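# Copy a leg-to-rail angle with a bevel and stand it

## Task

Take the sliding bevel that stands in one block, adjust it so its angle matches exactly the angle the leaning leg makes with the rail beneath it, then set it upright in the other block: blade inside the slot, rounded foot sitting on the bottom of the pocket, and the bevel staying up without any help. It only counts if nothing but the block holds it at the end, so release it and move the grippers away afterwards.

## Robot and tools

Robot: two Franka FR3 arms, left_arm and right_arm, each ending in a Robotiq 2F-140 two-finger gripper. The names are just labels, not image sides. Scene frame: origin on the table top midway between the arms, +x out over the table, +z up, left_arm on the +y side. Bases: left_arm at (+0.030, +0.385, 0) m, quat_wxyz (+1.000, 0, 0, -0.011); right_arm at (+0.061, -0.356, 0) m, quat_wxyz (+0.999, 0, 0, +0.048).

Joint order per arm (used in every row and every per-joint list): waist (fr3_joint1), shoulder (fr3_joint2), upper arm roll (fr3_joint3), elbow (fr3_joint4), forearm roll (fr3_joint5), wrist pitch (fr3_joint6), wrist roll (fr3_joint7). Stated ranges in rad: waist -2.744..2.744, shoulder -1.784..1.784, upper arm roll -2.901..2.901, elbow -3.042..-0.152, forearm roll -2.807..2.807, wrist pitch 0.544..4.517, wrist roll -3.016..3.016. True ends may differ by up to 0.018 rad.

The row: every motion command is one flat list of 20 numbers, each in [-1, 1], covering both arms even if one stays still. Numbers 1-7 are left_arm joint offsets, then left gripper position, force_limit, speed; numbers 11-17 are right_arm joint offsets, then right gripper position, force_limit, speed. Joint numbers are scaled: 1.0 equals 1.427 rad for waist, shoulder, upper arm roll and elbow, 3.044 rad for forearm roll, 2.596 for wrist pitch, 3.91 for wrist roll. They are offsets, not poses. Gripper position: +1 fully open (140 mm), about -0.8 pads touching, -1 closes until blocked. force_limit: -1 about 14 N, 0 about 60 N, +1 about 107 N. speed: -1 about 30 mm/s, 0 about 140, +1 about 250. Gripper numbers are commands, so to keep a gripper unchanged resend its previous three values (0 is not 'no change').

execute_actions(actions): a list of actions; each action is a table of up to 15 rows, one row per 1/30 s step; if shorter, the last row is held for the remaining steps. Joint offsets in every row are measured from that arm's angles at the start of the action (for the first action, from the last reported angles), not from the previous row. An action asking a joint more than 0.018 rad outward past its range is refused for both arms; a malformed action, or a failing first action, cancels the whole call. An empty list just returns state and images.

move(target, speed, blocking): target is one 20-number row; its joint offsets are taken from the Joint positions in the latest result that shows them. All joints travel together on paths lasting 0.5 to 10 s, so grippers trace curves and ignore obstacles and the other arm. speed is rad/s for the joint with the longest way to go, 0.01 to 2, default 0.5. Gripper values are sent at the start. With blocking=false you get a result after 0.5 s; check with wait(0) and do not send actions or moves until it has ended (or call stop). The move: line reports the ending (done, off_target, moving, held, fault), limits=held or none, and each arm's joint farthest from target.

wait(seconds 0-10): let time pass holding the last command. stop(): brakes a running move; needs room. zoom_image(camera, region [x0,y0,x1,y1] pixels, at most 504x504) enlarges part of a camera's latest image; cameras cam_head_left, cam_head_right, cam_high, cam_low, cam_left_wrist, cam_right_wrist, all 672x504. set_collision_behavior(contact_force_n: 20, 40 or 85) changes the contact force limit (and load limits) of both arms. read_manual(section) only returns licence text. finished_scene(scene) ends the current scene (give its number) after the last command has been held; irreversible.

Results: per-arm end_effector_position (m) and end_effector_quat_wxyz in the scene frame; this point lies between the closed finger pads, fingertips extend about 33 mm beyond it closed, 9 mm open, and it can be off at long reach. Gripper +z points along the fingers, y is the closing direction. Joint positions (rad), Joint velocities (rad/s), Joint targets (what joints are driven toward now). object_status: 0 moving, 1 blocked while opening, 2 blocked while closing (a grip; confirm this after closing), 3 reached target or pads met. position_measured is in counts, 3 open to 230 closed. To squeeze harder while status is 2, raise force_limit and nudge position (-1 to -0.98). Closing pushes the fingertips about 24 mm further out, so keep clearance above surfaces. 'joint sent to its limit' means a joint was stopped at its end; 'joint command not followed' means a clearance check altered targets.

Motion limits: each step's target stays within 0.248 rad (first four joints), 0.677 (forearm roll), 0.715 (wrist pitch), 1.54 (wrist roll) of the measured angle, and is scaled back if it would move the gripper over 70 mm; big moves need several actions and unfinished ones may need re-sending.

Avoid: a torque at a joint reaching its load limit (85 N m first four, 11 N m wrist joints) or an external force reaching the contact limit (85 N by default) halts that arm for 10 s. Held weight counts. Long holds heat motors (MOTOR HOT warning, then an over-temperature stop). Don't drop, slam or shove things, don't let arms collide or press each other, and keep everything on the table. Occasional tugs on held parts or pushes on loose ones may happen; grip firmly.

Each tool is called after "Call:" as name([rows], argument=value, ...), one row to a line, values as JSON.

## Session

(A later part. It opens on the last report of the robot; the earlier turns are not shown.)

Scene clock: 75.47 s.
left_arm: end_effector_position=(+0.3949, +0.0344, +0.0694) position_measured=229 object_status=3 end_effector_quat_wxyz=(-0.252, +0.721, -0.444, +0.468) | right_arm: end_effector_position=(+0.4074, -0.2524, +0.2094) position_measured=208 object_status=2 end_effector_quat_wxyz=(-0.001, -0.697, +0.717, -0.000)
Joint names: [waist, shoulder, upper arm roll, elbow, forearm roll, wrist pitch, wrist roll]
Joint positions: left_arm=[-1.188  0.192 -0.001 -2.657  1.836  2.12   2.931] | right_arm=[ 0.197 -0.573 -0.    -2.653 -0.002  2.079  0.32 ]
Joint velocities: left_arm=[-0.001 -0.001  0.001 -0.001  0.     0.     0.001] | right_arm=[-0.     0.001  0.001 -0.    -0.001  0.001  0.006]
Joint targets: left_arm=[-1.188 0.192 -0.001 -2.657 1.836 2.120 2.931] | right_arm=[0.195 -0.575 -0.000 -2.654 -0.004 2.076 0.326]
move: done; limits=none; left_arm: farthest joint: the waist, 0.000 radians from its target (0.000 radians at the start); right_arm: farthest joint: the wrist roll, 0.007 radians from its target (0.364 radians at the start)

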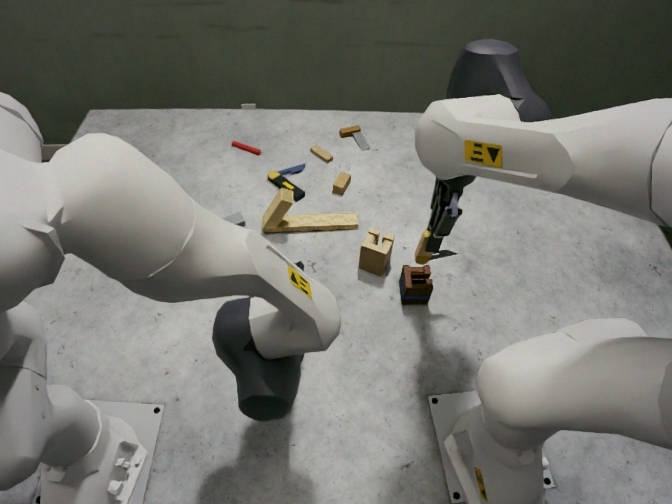

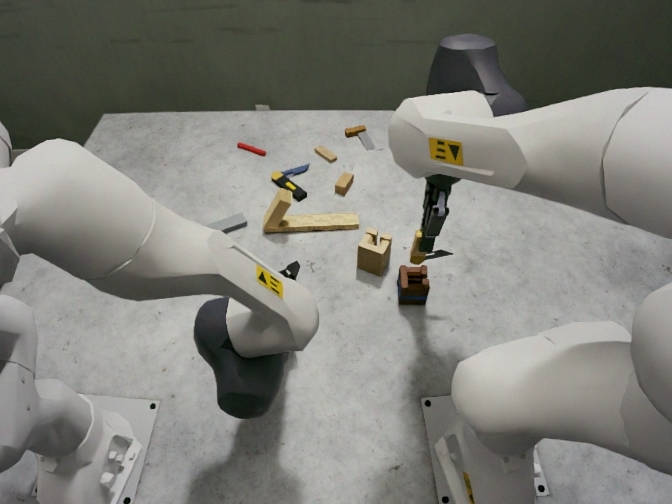

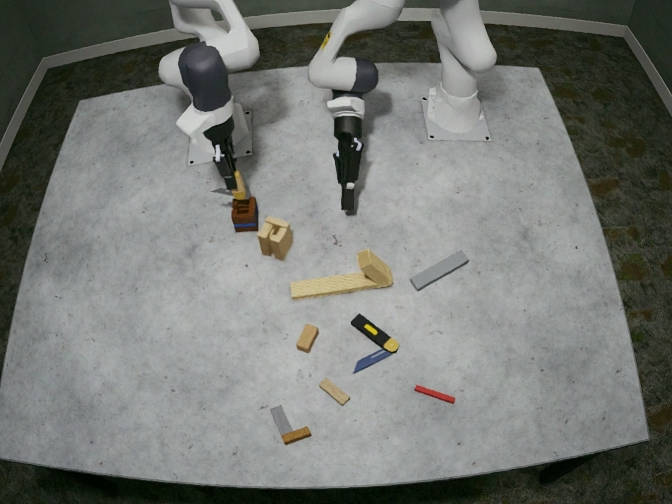

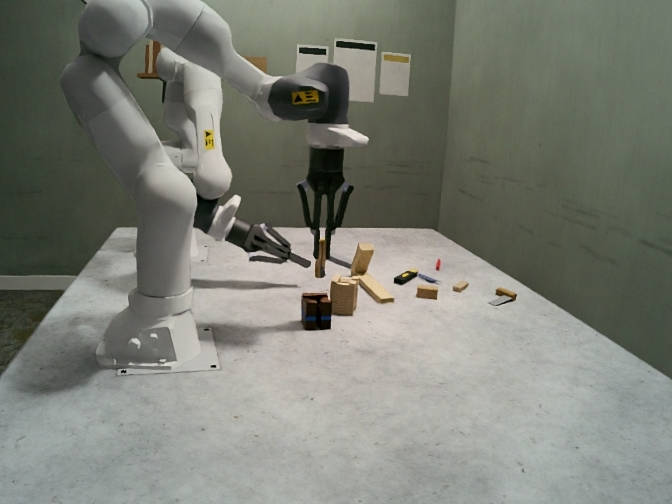

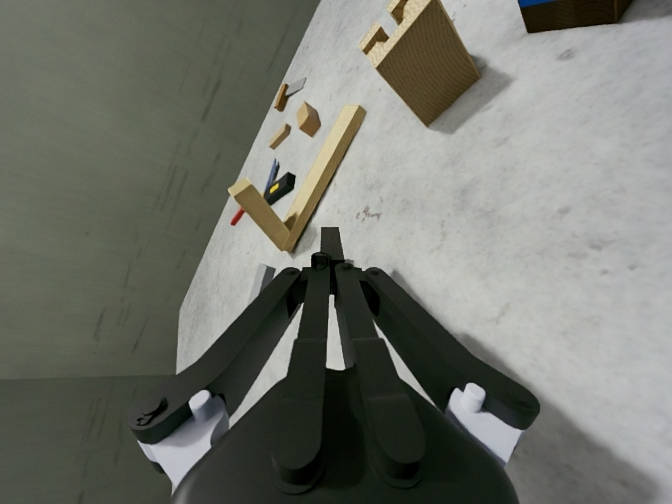

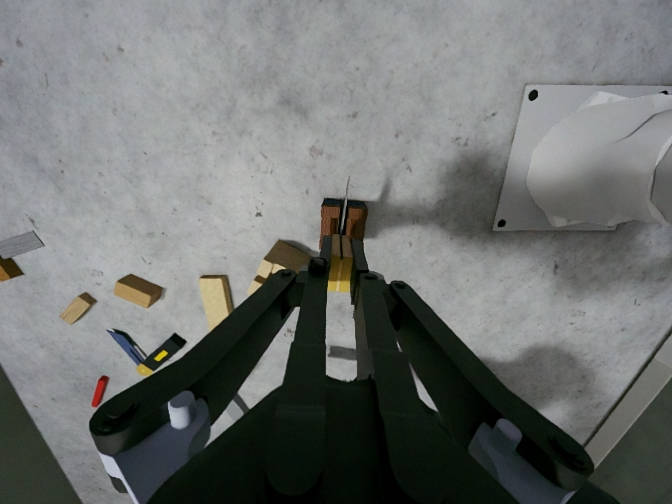

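Call:
execute_actions(actions=[])

Call:
move(target=[0,0,0,0,0,0,0,-0.8,0,0,0,0.038,0,-0.049,0,0.048,-0.010,-1,0.3,-0.6], speed=0.15)

Call:
zoom_image(camera="cam_right_wrist", region=[260,140,430,310])

Call:
zoom_image(camera="cam_low", region=[275,230,375,340])

Call:
zoom_image(camera="cam_head_left", region=[380,230,470,310])

Scene clock: 77.30 s.
left_arm: end_effector_position=(+0.3949, +0.0344, +0.0694) position_measured=229 object_status=3 end_effector_quat_wxyz=(-0.252, +0.721, -0.444, +0.468) | right_arm: end_effector_position=(+0.4074, -0.2524, +0.2094) position_measured=208 object_status=2 end_effector_quat_wxyz=(-0.001, -0.697, +0.717, -0.000)
Joint names: [waist, shoulder, upper arm roll, elbow, forearm roll, wrist pitch, wrist roll]
Joint positions: left_arm=[-1.188  0.192 -0.001 -2.657  1.836  2.12   2.931] | right_arm=[ 0.197 -0.573 -0.    -2.653 -0.002  2.079  0.322]
Joint velocities: left_arm=[-0.001 -0.001 -0.002 -0.001 -0.001 -0.001  0.001] | right_arm=[ 0.001  0.001 -0.001  0.002 -0.002 -0.001 -0.   ]
Joint targets: left_arm=[-1.188 0.192 -0.001 -2.657 1.836 2.120 2.931] | right_arm=[0.195 -0.575 -0.000 -2.654 -0.004 2.076 0.326]

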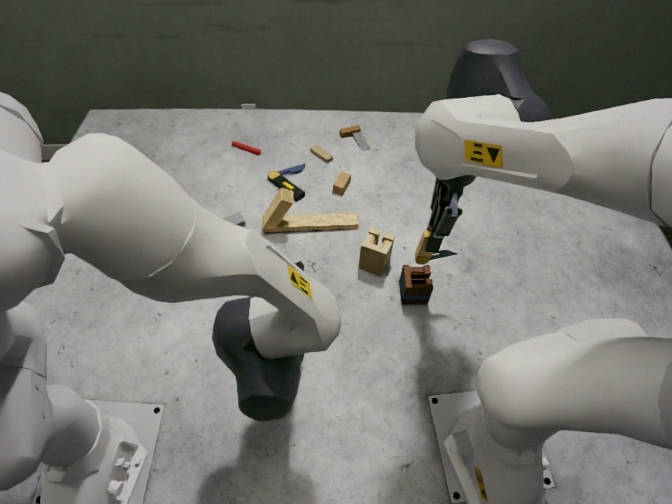

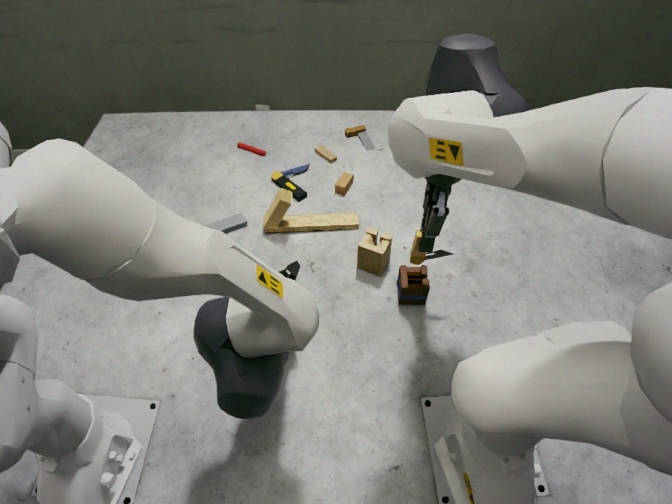

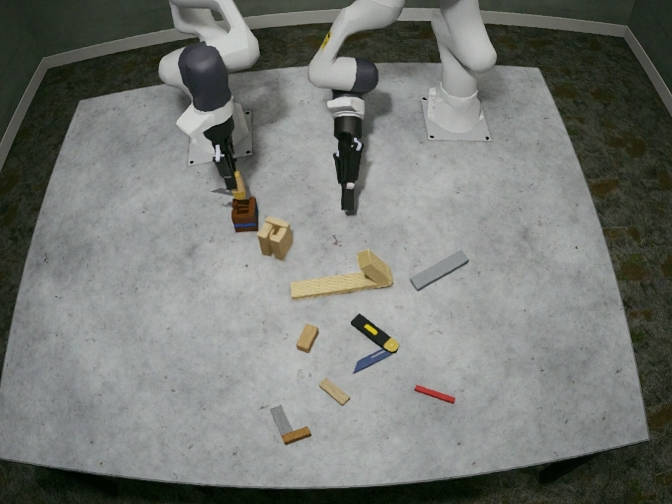

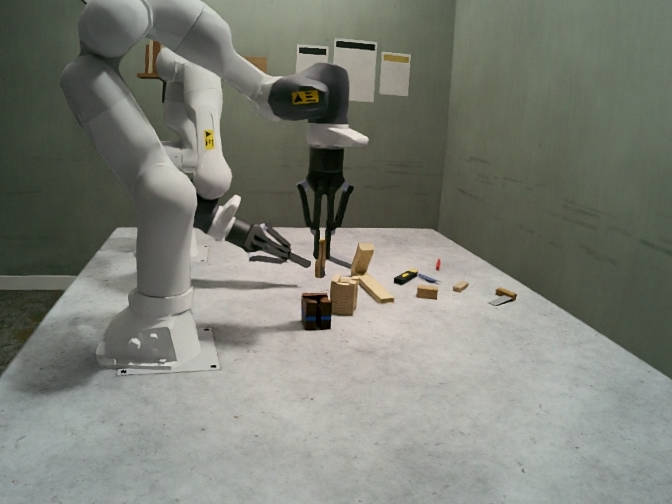

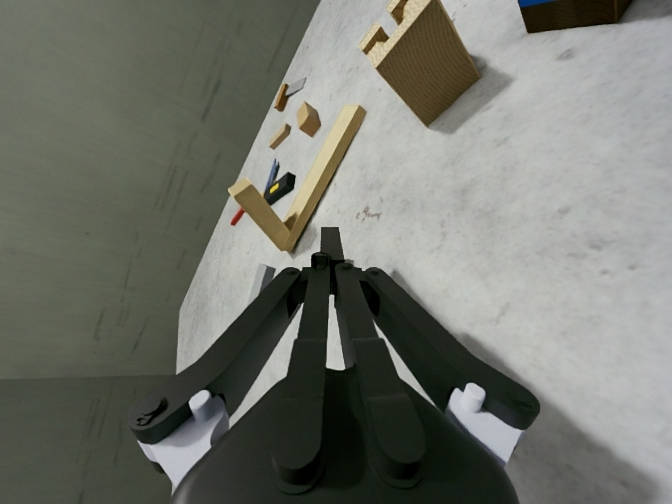

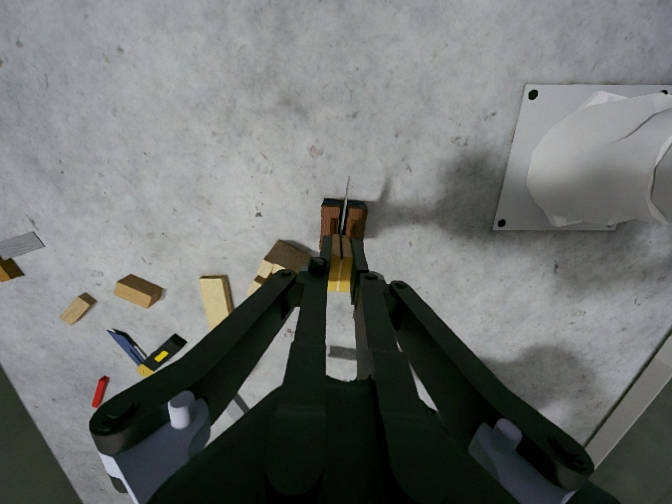

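Scene clock: 78.73 s.
left_arm: end_effector_position=(+0.3949, +0.0344, +0.0694) position_measured=229 object_status=3 end_effector_quat_wxyz=(-0.252, +0.721, -0.444, +0.468) | right_arm: end_effector_position=(+0.4064, -0.2527, +0.1691) position_measured=208 object_status=2 end_effector_quat_wxyz=(-0.002, -0.708, +0.706, +0.000)
Joint names: [waist, shoulder, upper arm roll, elbow, forearm roll, wrist pitch, wrist roll]
Joint positions: left_arm=[-1.188  0.192 -0.001 -2.657  1.836  2.12   2.931] | right_arm=[ 0.197 -0.52  -0.    -2.723 -0.002  2.199  0.289]
Joint velocities: left_arm=[-0.     0.001 -0.    -0.001  0.     0.001  0.   ] | right_arm=[-0.001 -0.002  0.001 -0.001  0.001  0.004 -0.006]
Joint targets: left_arm=[-1.188 0.192 -0.001 -2.657 1.836 2.120 2.931] | right_arm=[0.197 -0.519 -0.000 -2.723 -0.002 2.204 0.283]
move: done; limits=none; left_arm: farthest joint: the waist, 0.000 radians from its target (0.000 radians at the start); right_arm: farthest joint: the wrist roll, 0.006 radians from its target (0.039 radians at the start)

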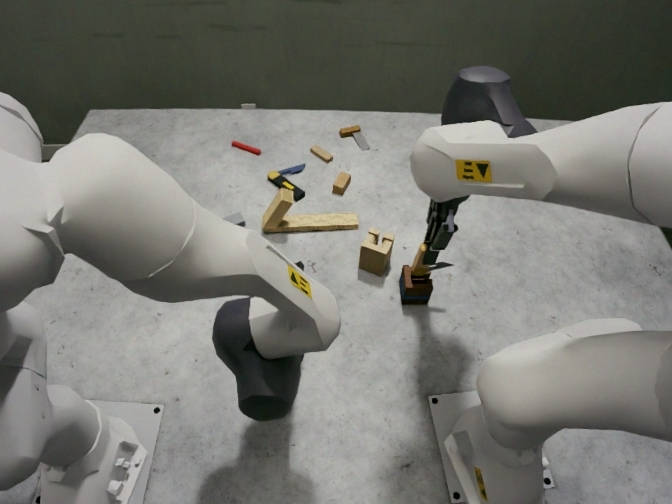

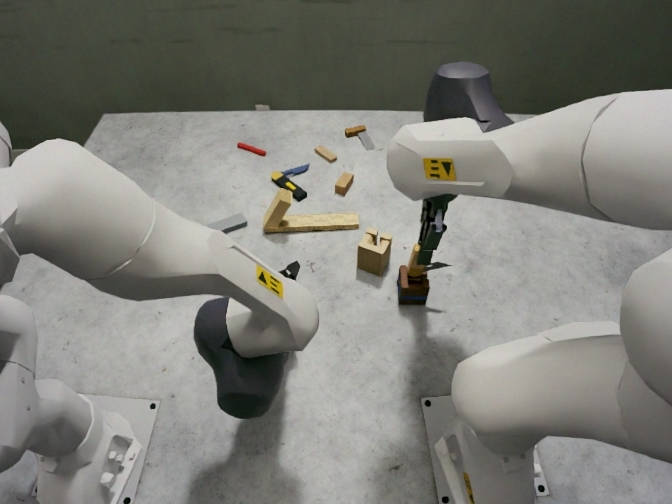

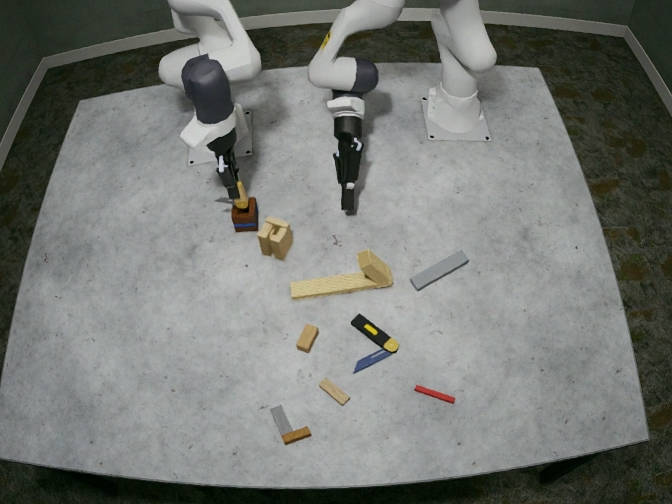

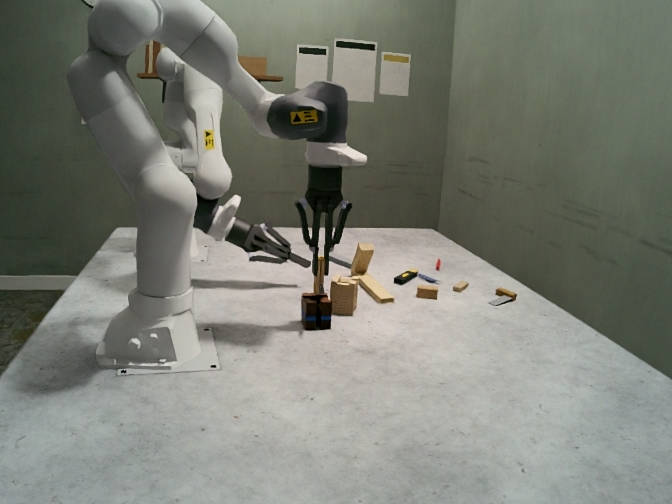

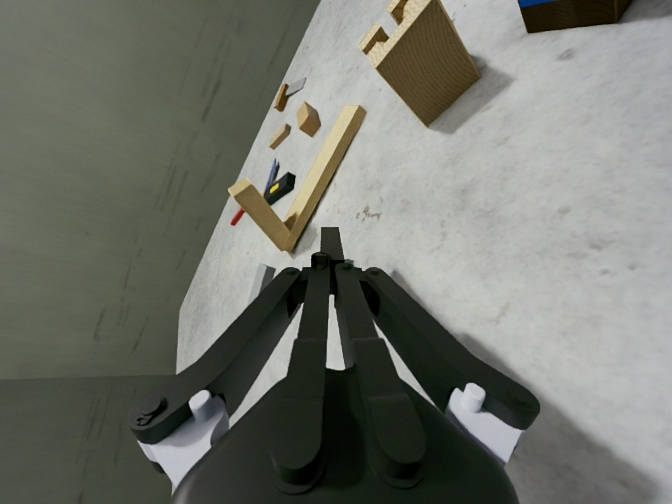

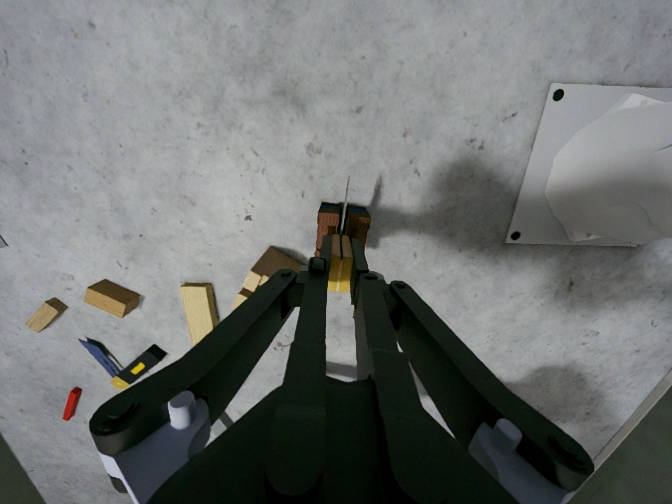

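Region (260, 140, 430, 310) of cam_right_wrist's 672x504 image, scaled by 2.965, with more detail than that image has.

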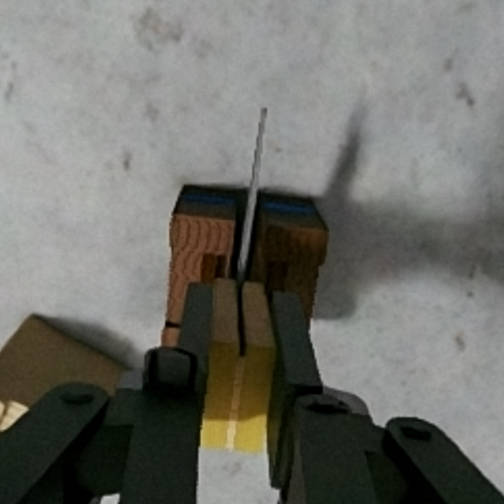

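Region (275, 230, 375, 340) of cam_low's 672x504 image, scaled by 4.582, with more detail than that image has; it fills the left 458 columns of this view, and the rest is white.

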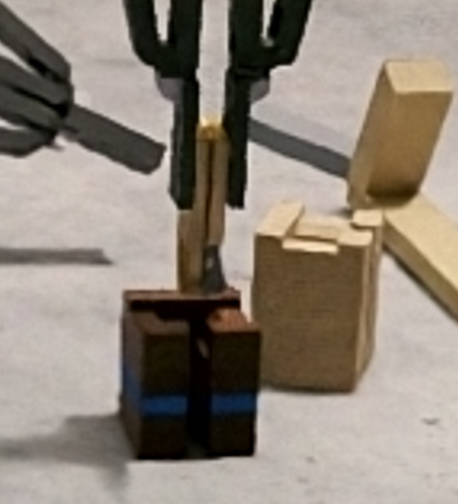

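Region (380, 230, 470, 310) of cam_head_left's 672x504 image, scaled by 5.600, with more detail than that image has.

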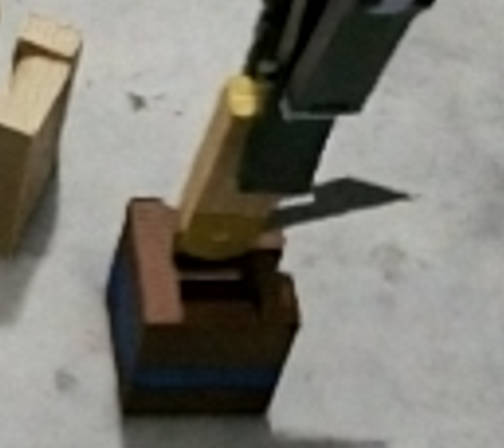

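Call:
move(target=[0,0,0,0,0,0,0,-0.8,0,0,0,0.0213,0,-0.0178,0,0.0225,0,-1,0.3,-0.6], speed=0.07)

Call:
zoom_image(camera="cam_right_wrist", region=[290,170,400,280])

Call:
zoom_image(camera="cam_head_left", region=[380,230,470,310])

Call:
zoom_image(camera="cam_high", region=[205,175,275,240])

Scene clock: 80.50 s.
left_arm: end_effector_position=(+0.3949, +0.0344, +0.0694) position_measured=229 object_status=3 end_effector_quat_wxyz=(-0.252, +0.721, -0.444, +0.468) | right_arm: end_effector_position=(+0.4065, -0.2526, +0.1524) position_measured=208 object_status=2 end_effector_quat_wxyz=(-0.002, -0.709, +0.705, +0.000)
Joint names: [waist, shoulder, upper arm roll, elbow, forearm roll, wrist pitch, wrist roll]
Joint positions: left_arm=[-1.188  0.192 -0.001 -2.657  1.836  2.12   2.931] | right_arm=[ 0.197 -0.49  -0.    -2.747 -0.002  2.253  0.288]
Joint velocities: left_arm=[-0.001  0.     0.001  0.    -0.001  0.001 -0.001] | right_arm=[-0.001 -0.001 -0.     0.     0.     0.004  0.001]
Joint targets: left_arm=[-1.188 0.192 -0.001 -2.657 1.836 2.120 2.931] | right_arm=[0.197 -0.489 -0.000 -2.748 -0.002 2.258 0.289]
move: done; limits=none; left_arm: farthest joint: the waist, 0.000 radians from its target (0.000 radians at the start); right_arm: farthest joint: the wrist pitch, 0.004 radians from its target (0.057 radians at the start)

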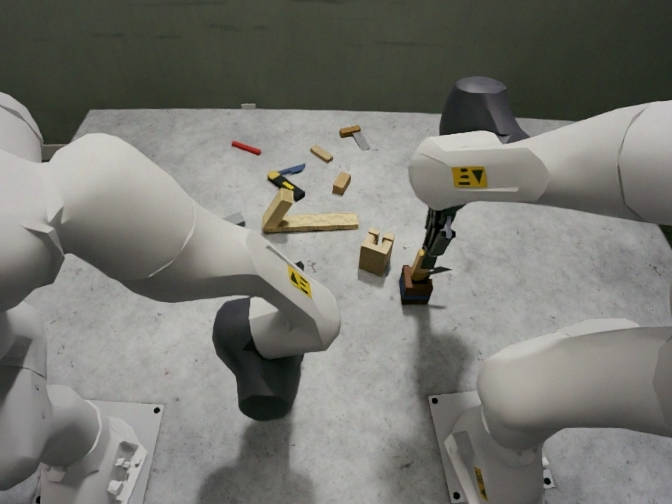

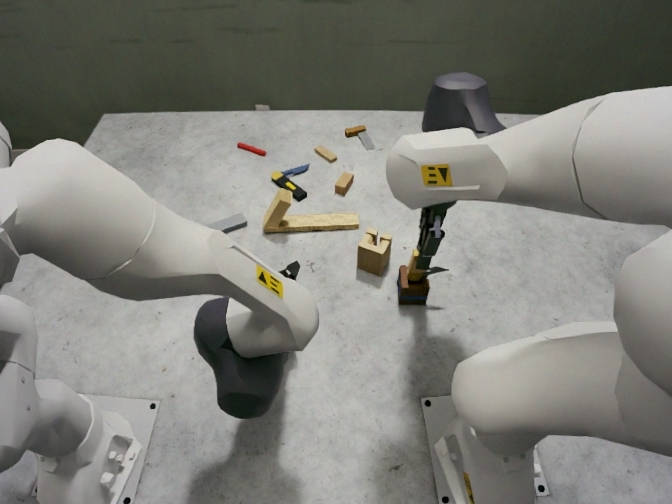

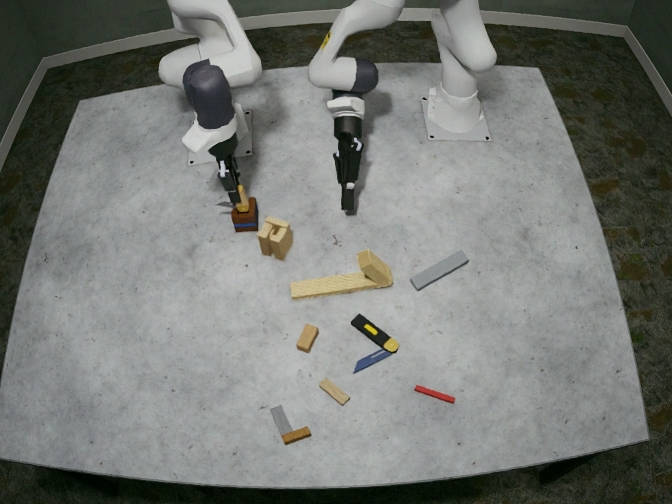

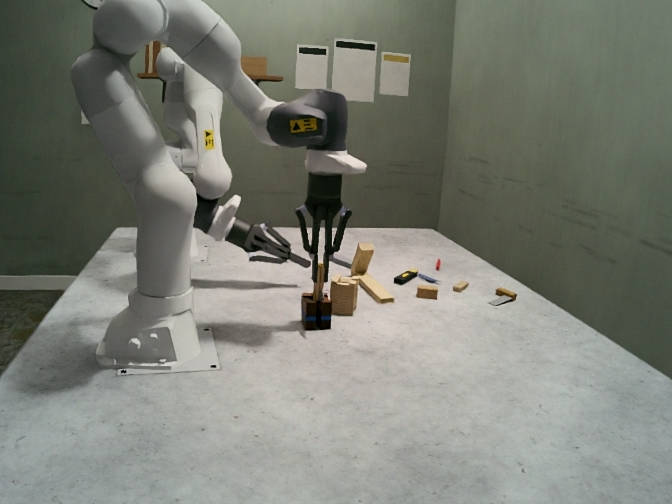

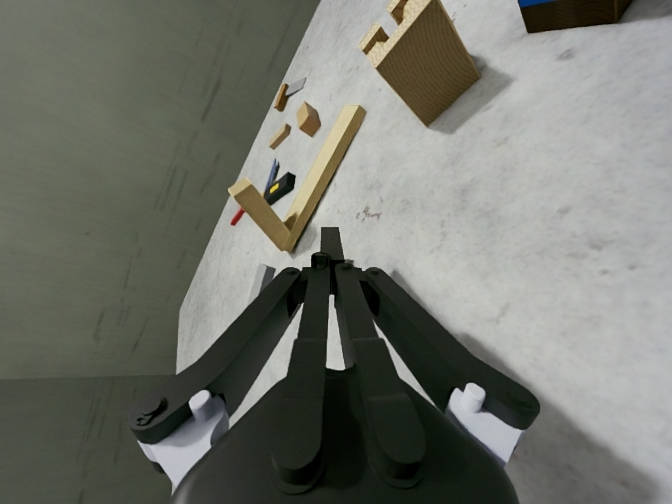

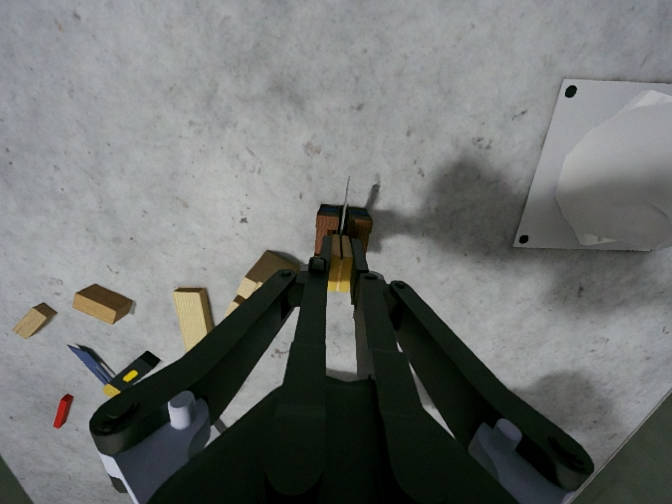

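Region (290, 170, 400, 280) of cam_right_wrist's 672x504 image, scaled by 4.582, with more detail than that image has.

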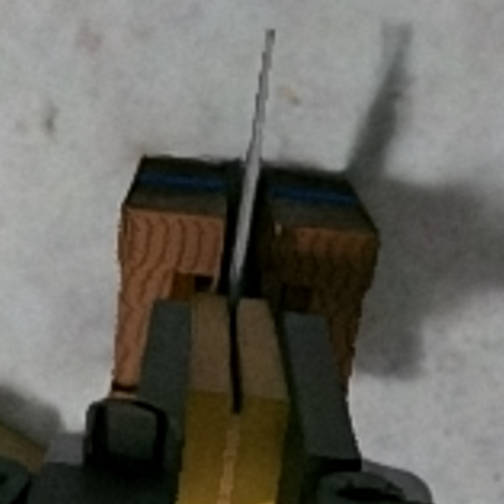

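Region (380, 230, 470, 310) of cam_head_left's 672x504 image, scaled by 5.600, with more detail than that image has.

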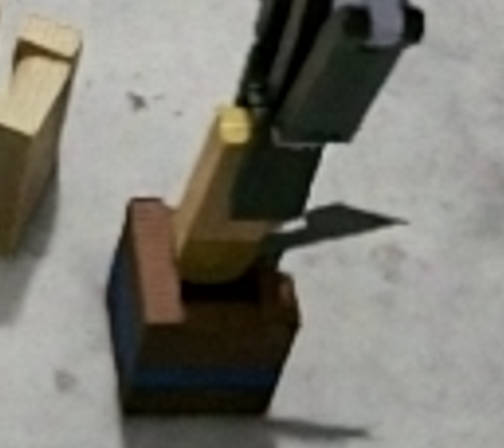

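Region (205, 175, 275, 240) of cam_high's 672x504 image, scaled by 7.200, with more detail than that image has; it fills the top 468 rows of this view, and the rest is white.

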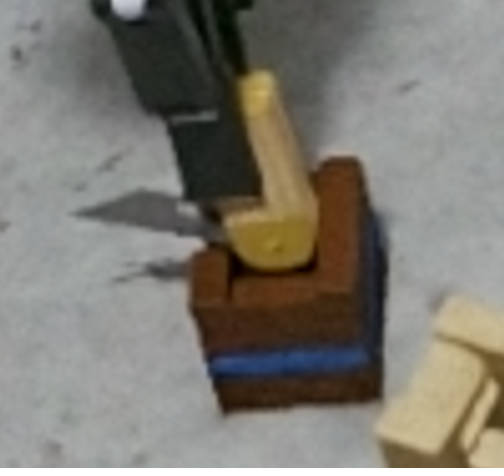

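Call:
move(target=[0,0,0,0,0,0,0,-0.8,0,0,0,0.0169,0,-0.0122,0,0.0152,0,-1,0.3,-0.6], speed=0.05)

Call:
zoom_image(camera="cam_right_wrist", region=[290,170,400,280])

Call:
zoom_image(camera="cam_head_left", region=[380,230,470,310])

Call:
zoom_image(camera="cam_high", region=[205,175,275,240])

Scene clock: 82.10 s.
left_arm: end_effector_position=(+0.3949, +0.0344, +0.0694) position_measured=229 object_status=3 end_effector_quat_wxyz=(-0.252, +0.721, -0.444, +0.468) | right_arm: end_effector_position=(+0.4046, -0.2532, +0.1397) position_measured=208 object_status=2 end_effector_quat_wxyz=(-0.004, -0.709, +0.705, +0.002)
Joint names: [waist, shoulder, upper arm roll, elbow, forearm roll, wrist pitch, wrist roll]
Joint positions: left_arm=[-1.188  0.192 -0.001 -2.657  1.836  2.12   2.931] | right_arm=[ 0.197 -0.467 -0.    -2.764 -0.002  2.287  0.288]
Joint velocities: left_arm=[ 0.     0.    -0.001 -0.001  0.001 -0.002  0.   ] | right_arm=[-0.     0.001  0.    -0.002  0.     0.002  0.002]
Joint targets: left_arm=[-1.188 0.192 -0.001 -2.657 1.836 2.120 2.931] | right_arm=[0.197 -0.466 -0.000 -2.765 -0.002 2.293 0.288]
move: done; limits=none; left_arm: farthest joint: the waist, 0.000 radians from its target (0.000 radians at the start); right_arm: farthest joint: the wrist pitch, 0.005 radians from its target (0.039 radians at the start)

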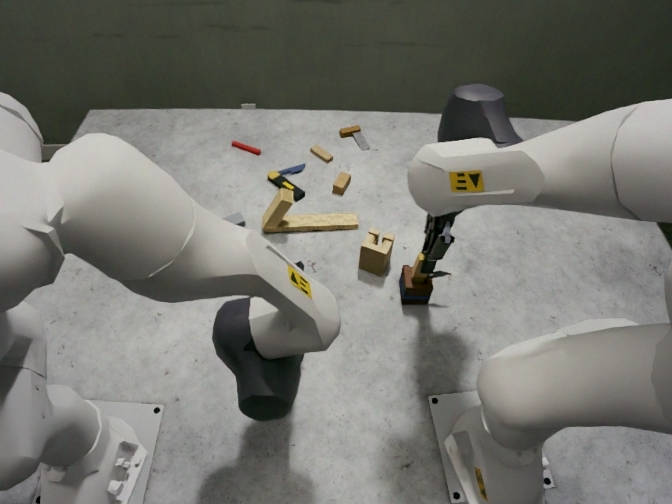

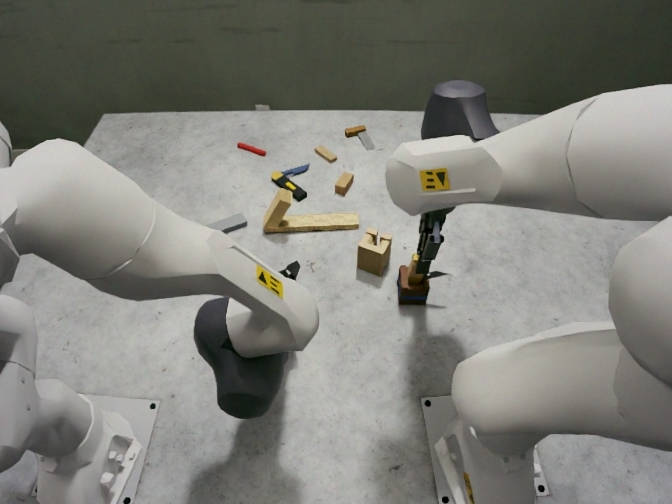

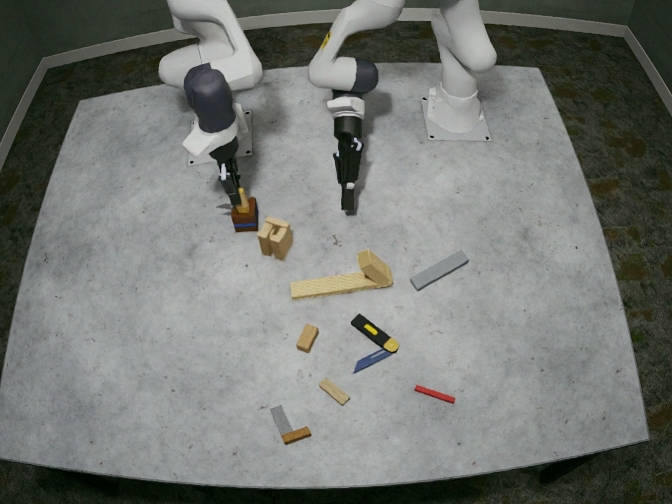

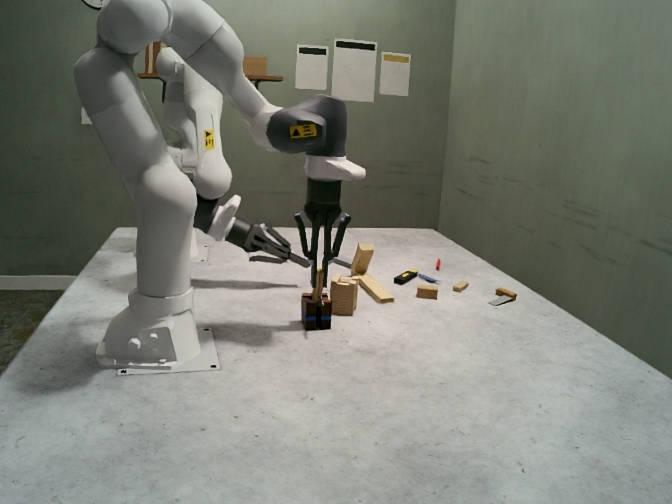

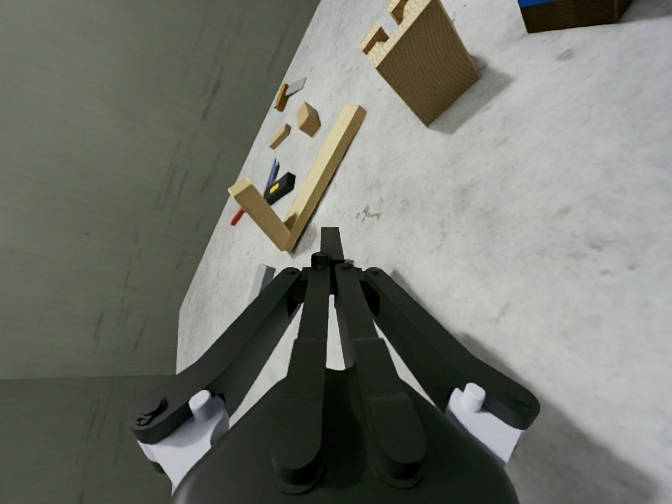

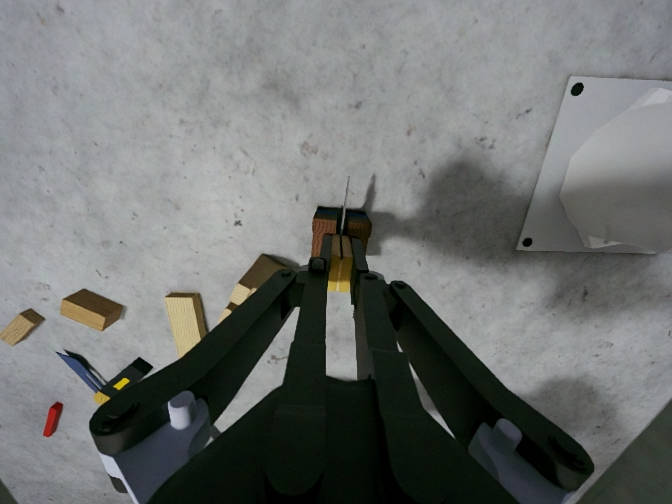

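Region (290, 170, 400, 280) of cam_right_wrist's 672x504 image, scaled by 4.582, with more detail than that image has.

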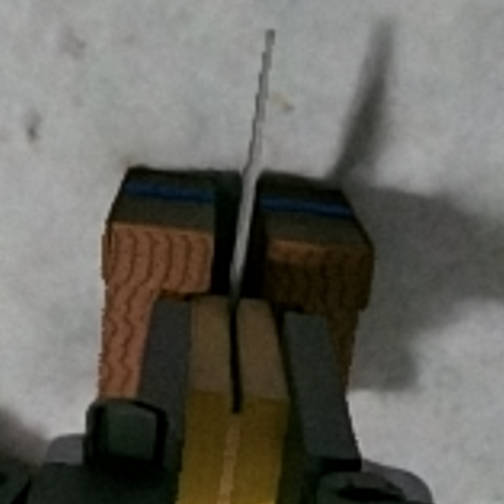

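Region (380, 230, 470, 310) of cam_head_left's 672x504 image, scaled by 5.600, with more detail than that image has.

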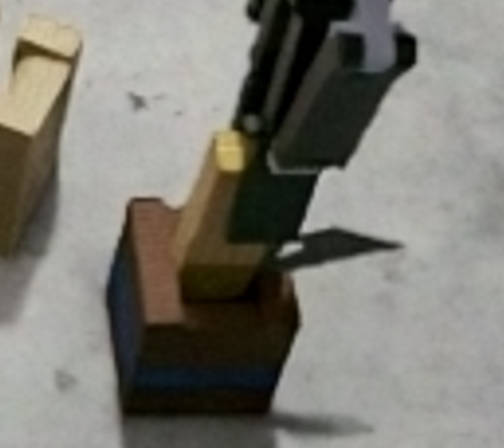

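Region (205, 175, 275, 240) of cam_high's 672x504 image, scaled by 7.200, with more detail than that image has; it fills the top 468 rows of this view, and the rest is white.

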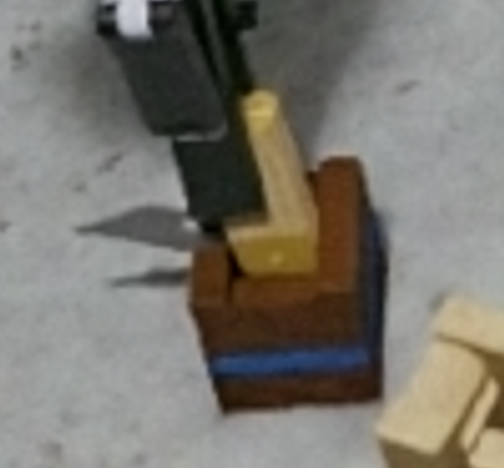

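Call:
move(target=[0,0,0,0,0,0,0,-0.8,0,0,0,0.0154,0,-0.0093,0,0.0152,0,-1,0.3,-0.6], speed=0.04)

Call:
zoom_image(camera="cam_high", region=[205,175,275,240])

Scene clock: 83.63 s.
left_arm: end_effector_position=(+0.3949, +0.0344, +0.0694) position_measured=229 object_status=3 end_effector_quat_wxyz=(-0.252, +0.721, -0.444, +0.468) | right_arm: end_effector_position=(+0.4047, -0.2532, +0.1386) position_measured=208 object_status=2 end_effector_quat_wxyz=(-0.004, -0.709, +0.705, +0.002)
Joint names: [waist, shoulder, upper arm roll, elbow, forearm roll, wrist pitch, wrist roll]
Joint positions: left_arm=[-1.188  0.192 -0.001 -2.657  1.836  2.12   2.931] | right_arm=[ 0.197 -0.465 -0.    -2.766 -0.002  2.292  0.288]
Joint velocities: left_arm=[ 0.     0.     0.     0.001  0.     0.    -0.002] | right_arm=[ 0.001  0.002 -0.001  0.001 -0.001  0.     0.001]
Joint targets: left_arm=[-1.188 0.192 -0.001 -2.657 1.836 2.120 2.931] | right_arm=[0.197 -0.445 -0.000 -2.777 -0.002 2.327 0.288]
move: off_target (right_arm); limits=none; left_arm: farthest joint: the waist, 0.000 radians from its target (0.000 radians at the start); right_arm: farthest joint: the wrist pitch, 0.035 radians from its target (0.039 radians at the start)

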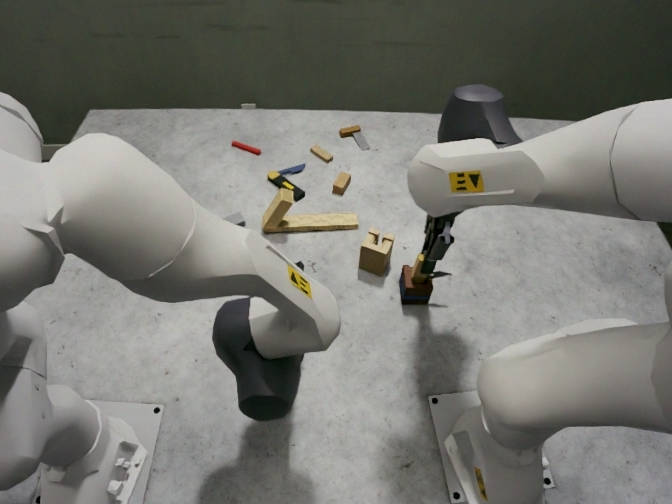

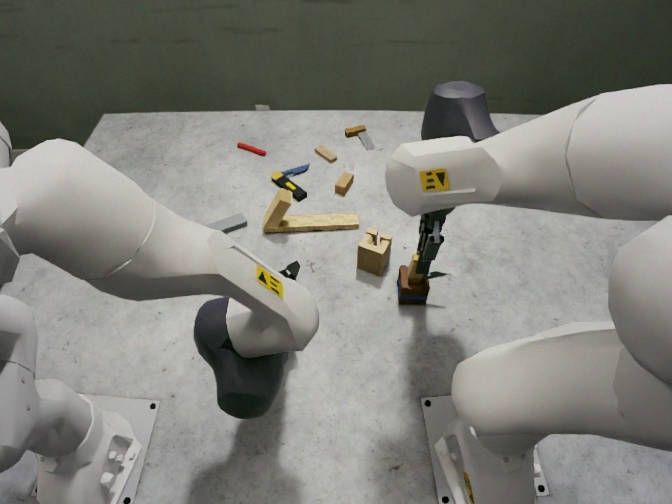

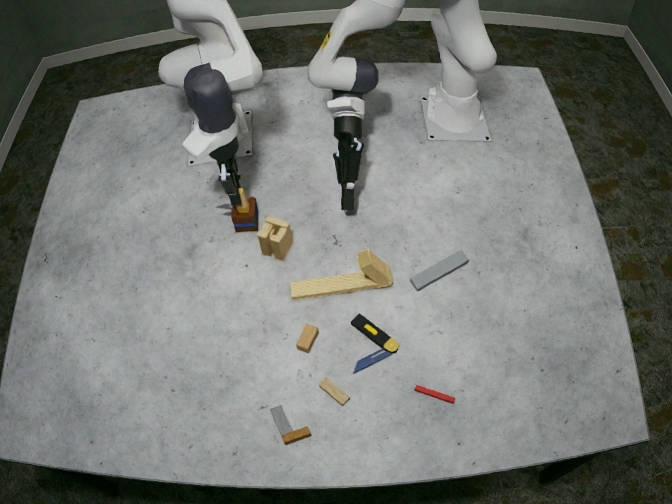

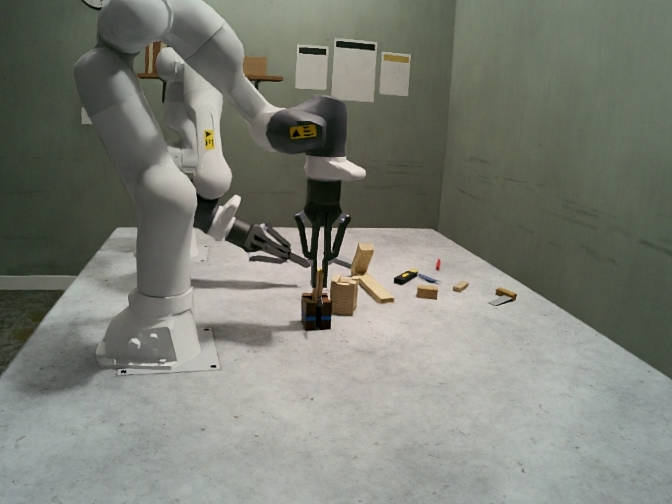

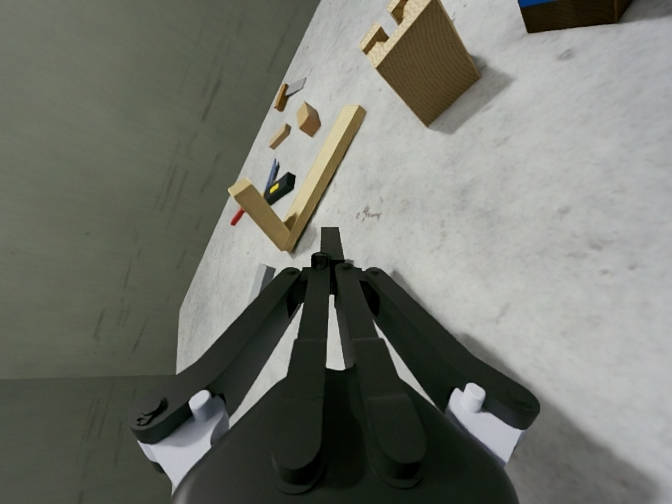

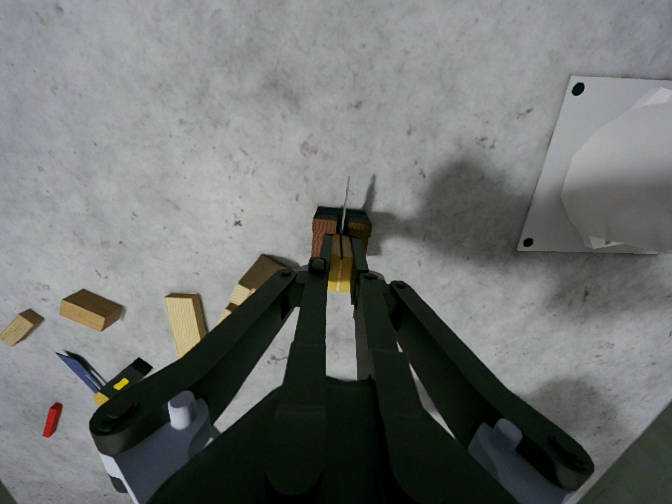

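Region (205, 175, 275, 240) of cam_high's 672x504 image, scaled by 7.200, with more detail than that image has; it fills the top 468 rows of this view, and the rest is white.

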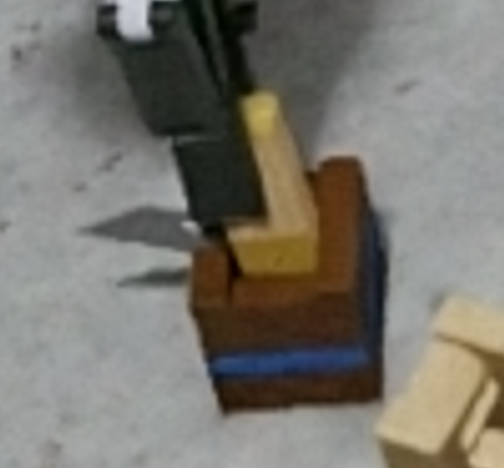

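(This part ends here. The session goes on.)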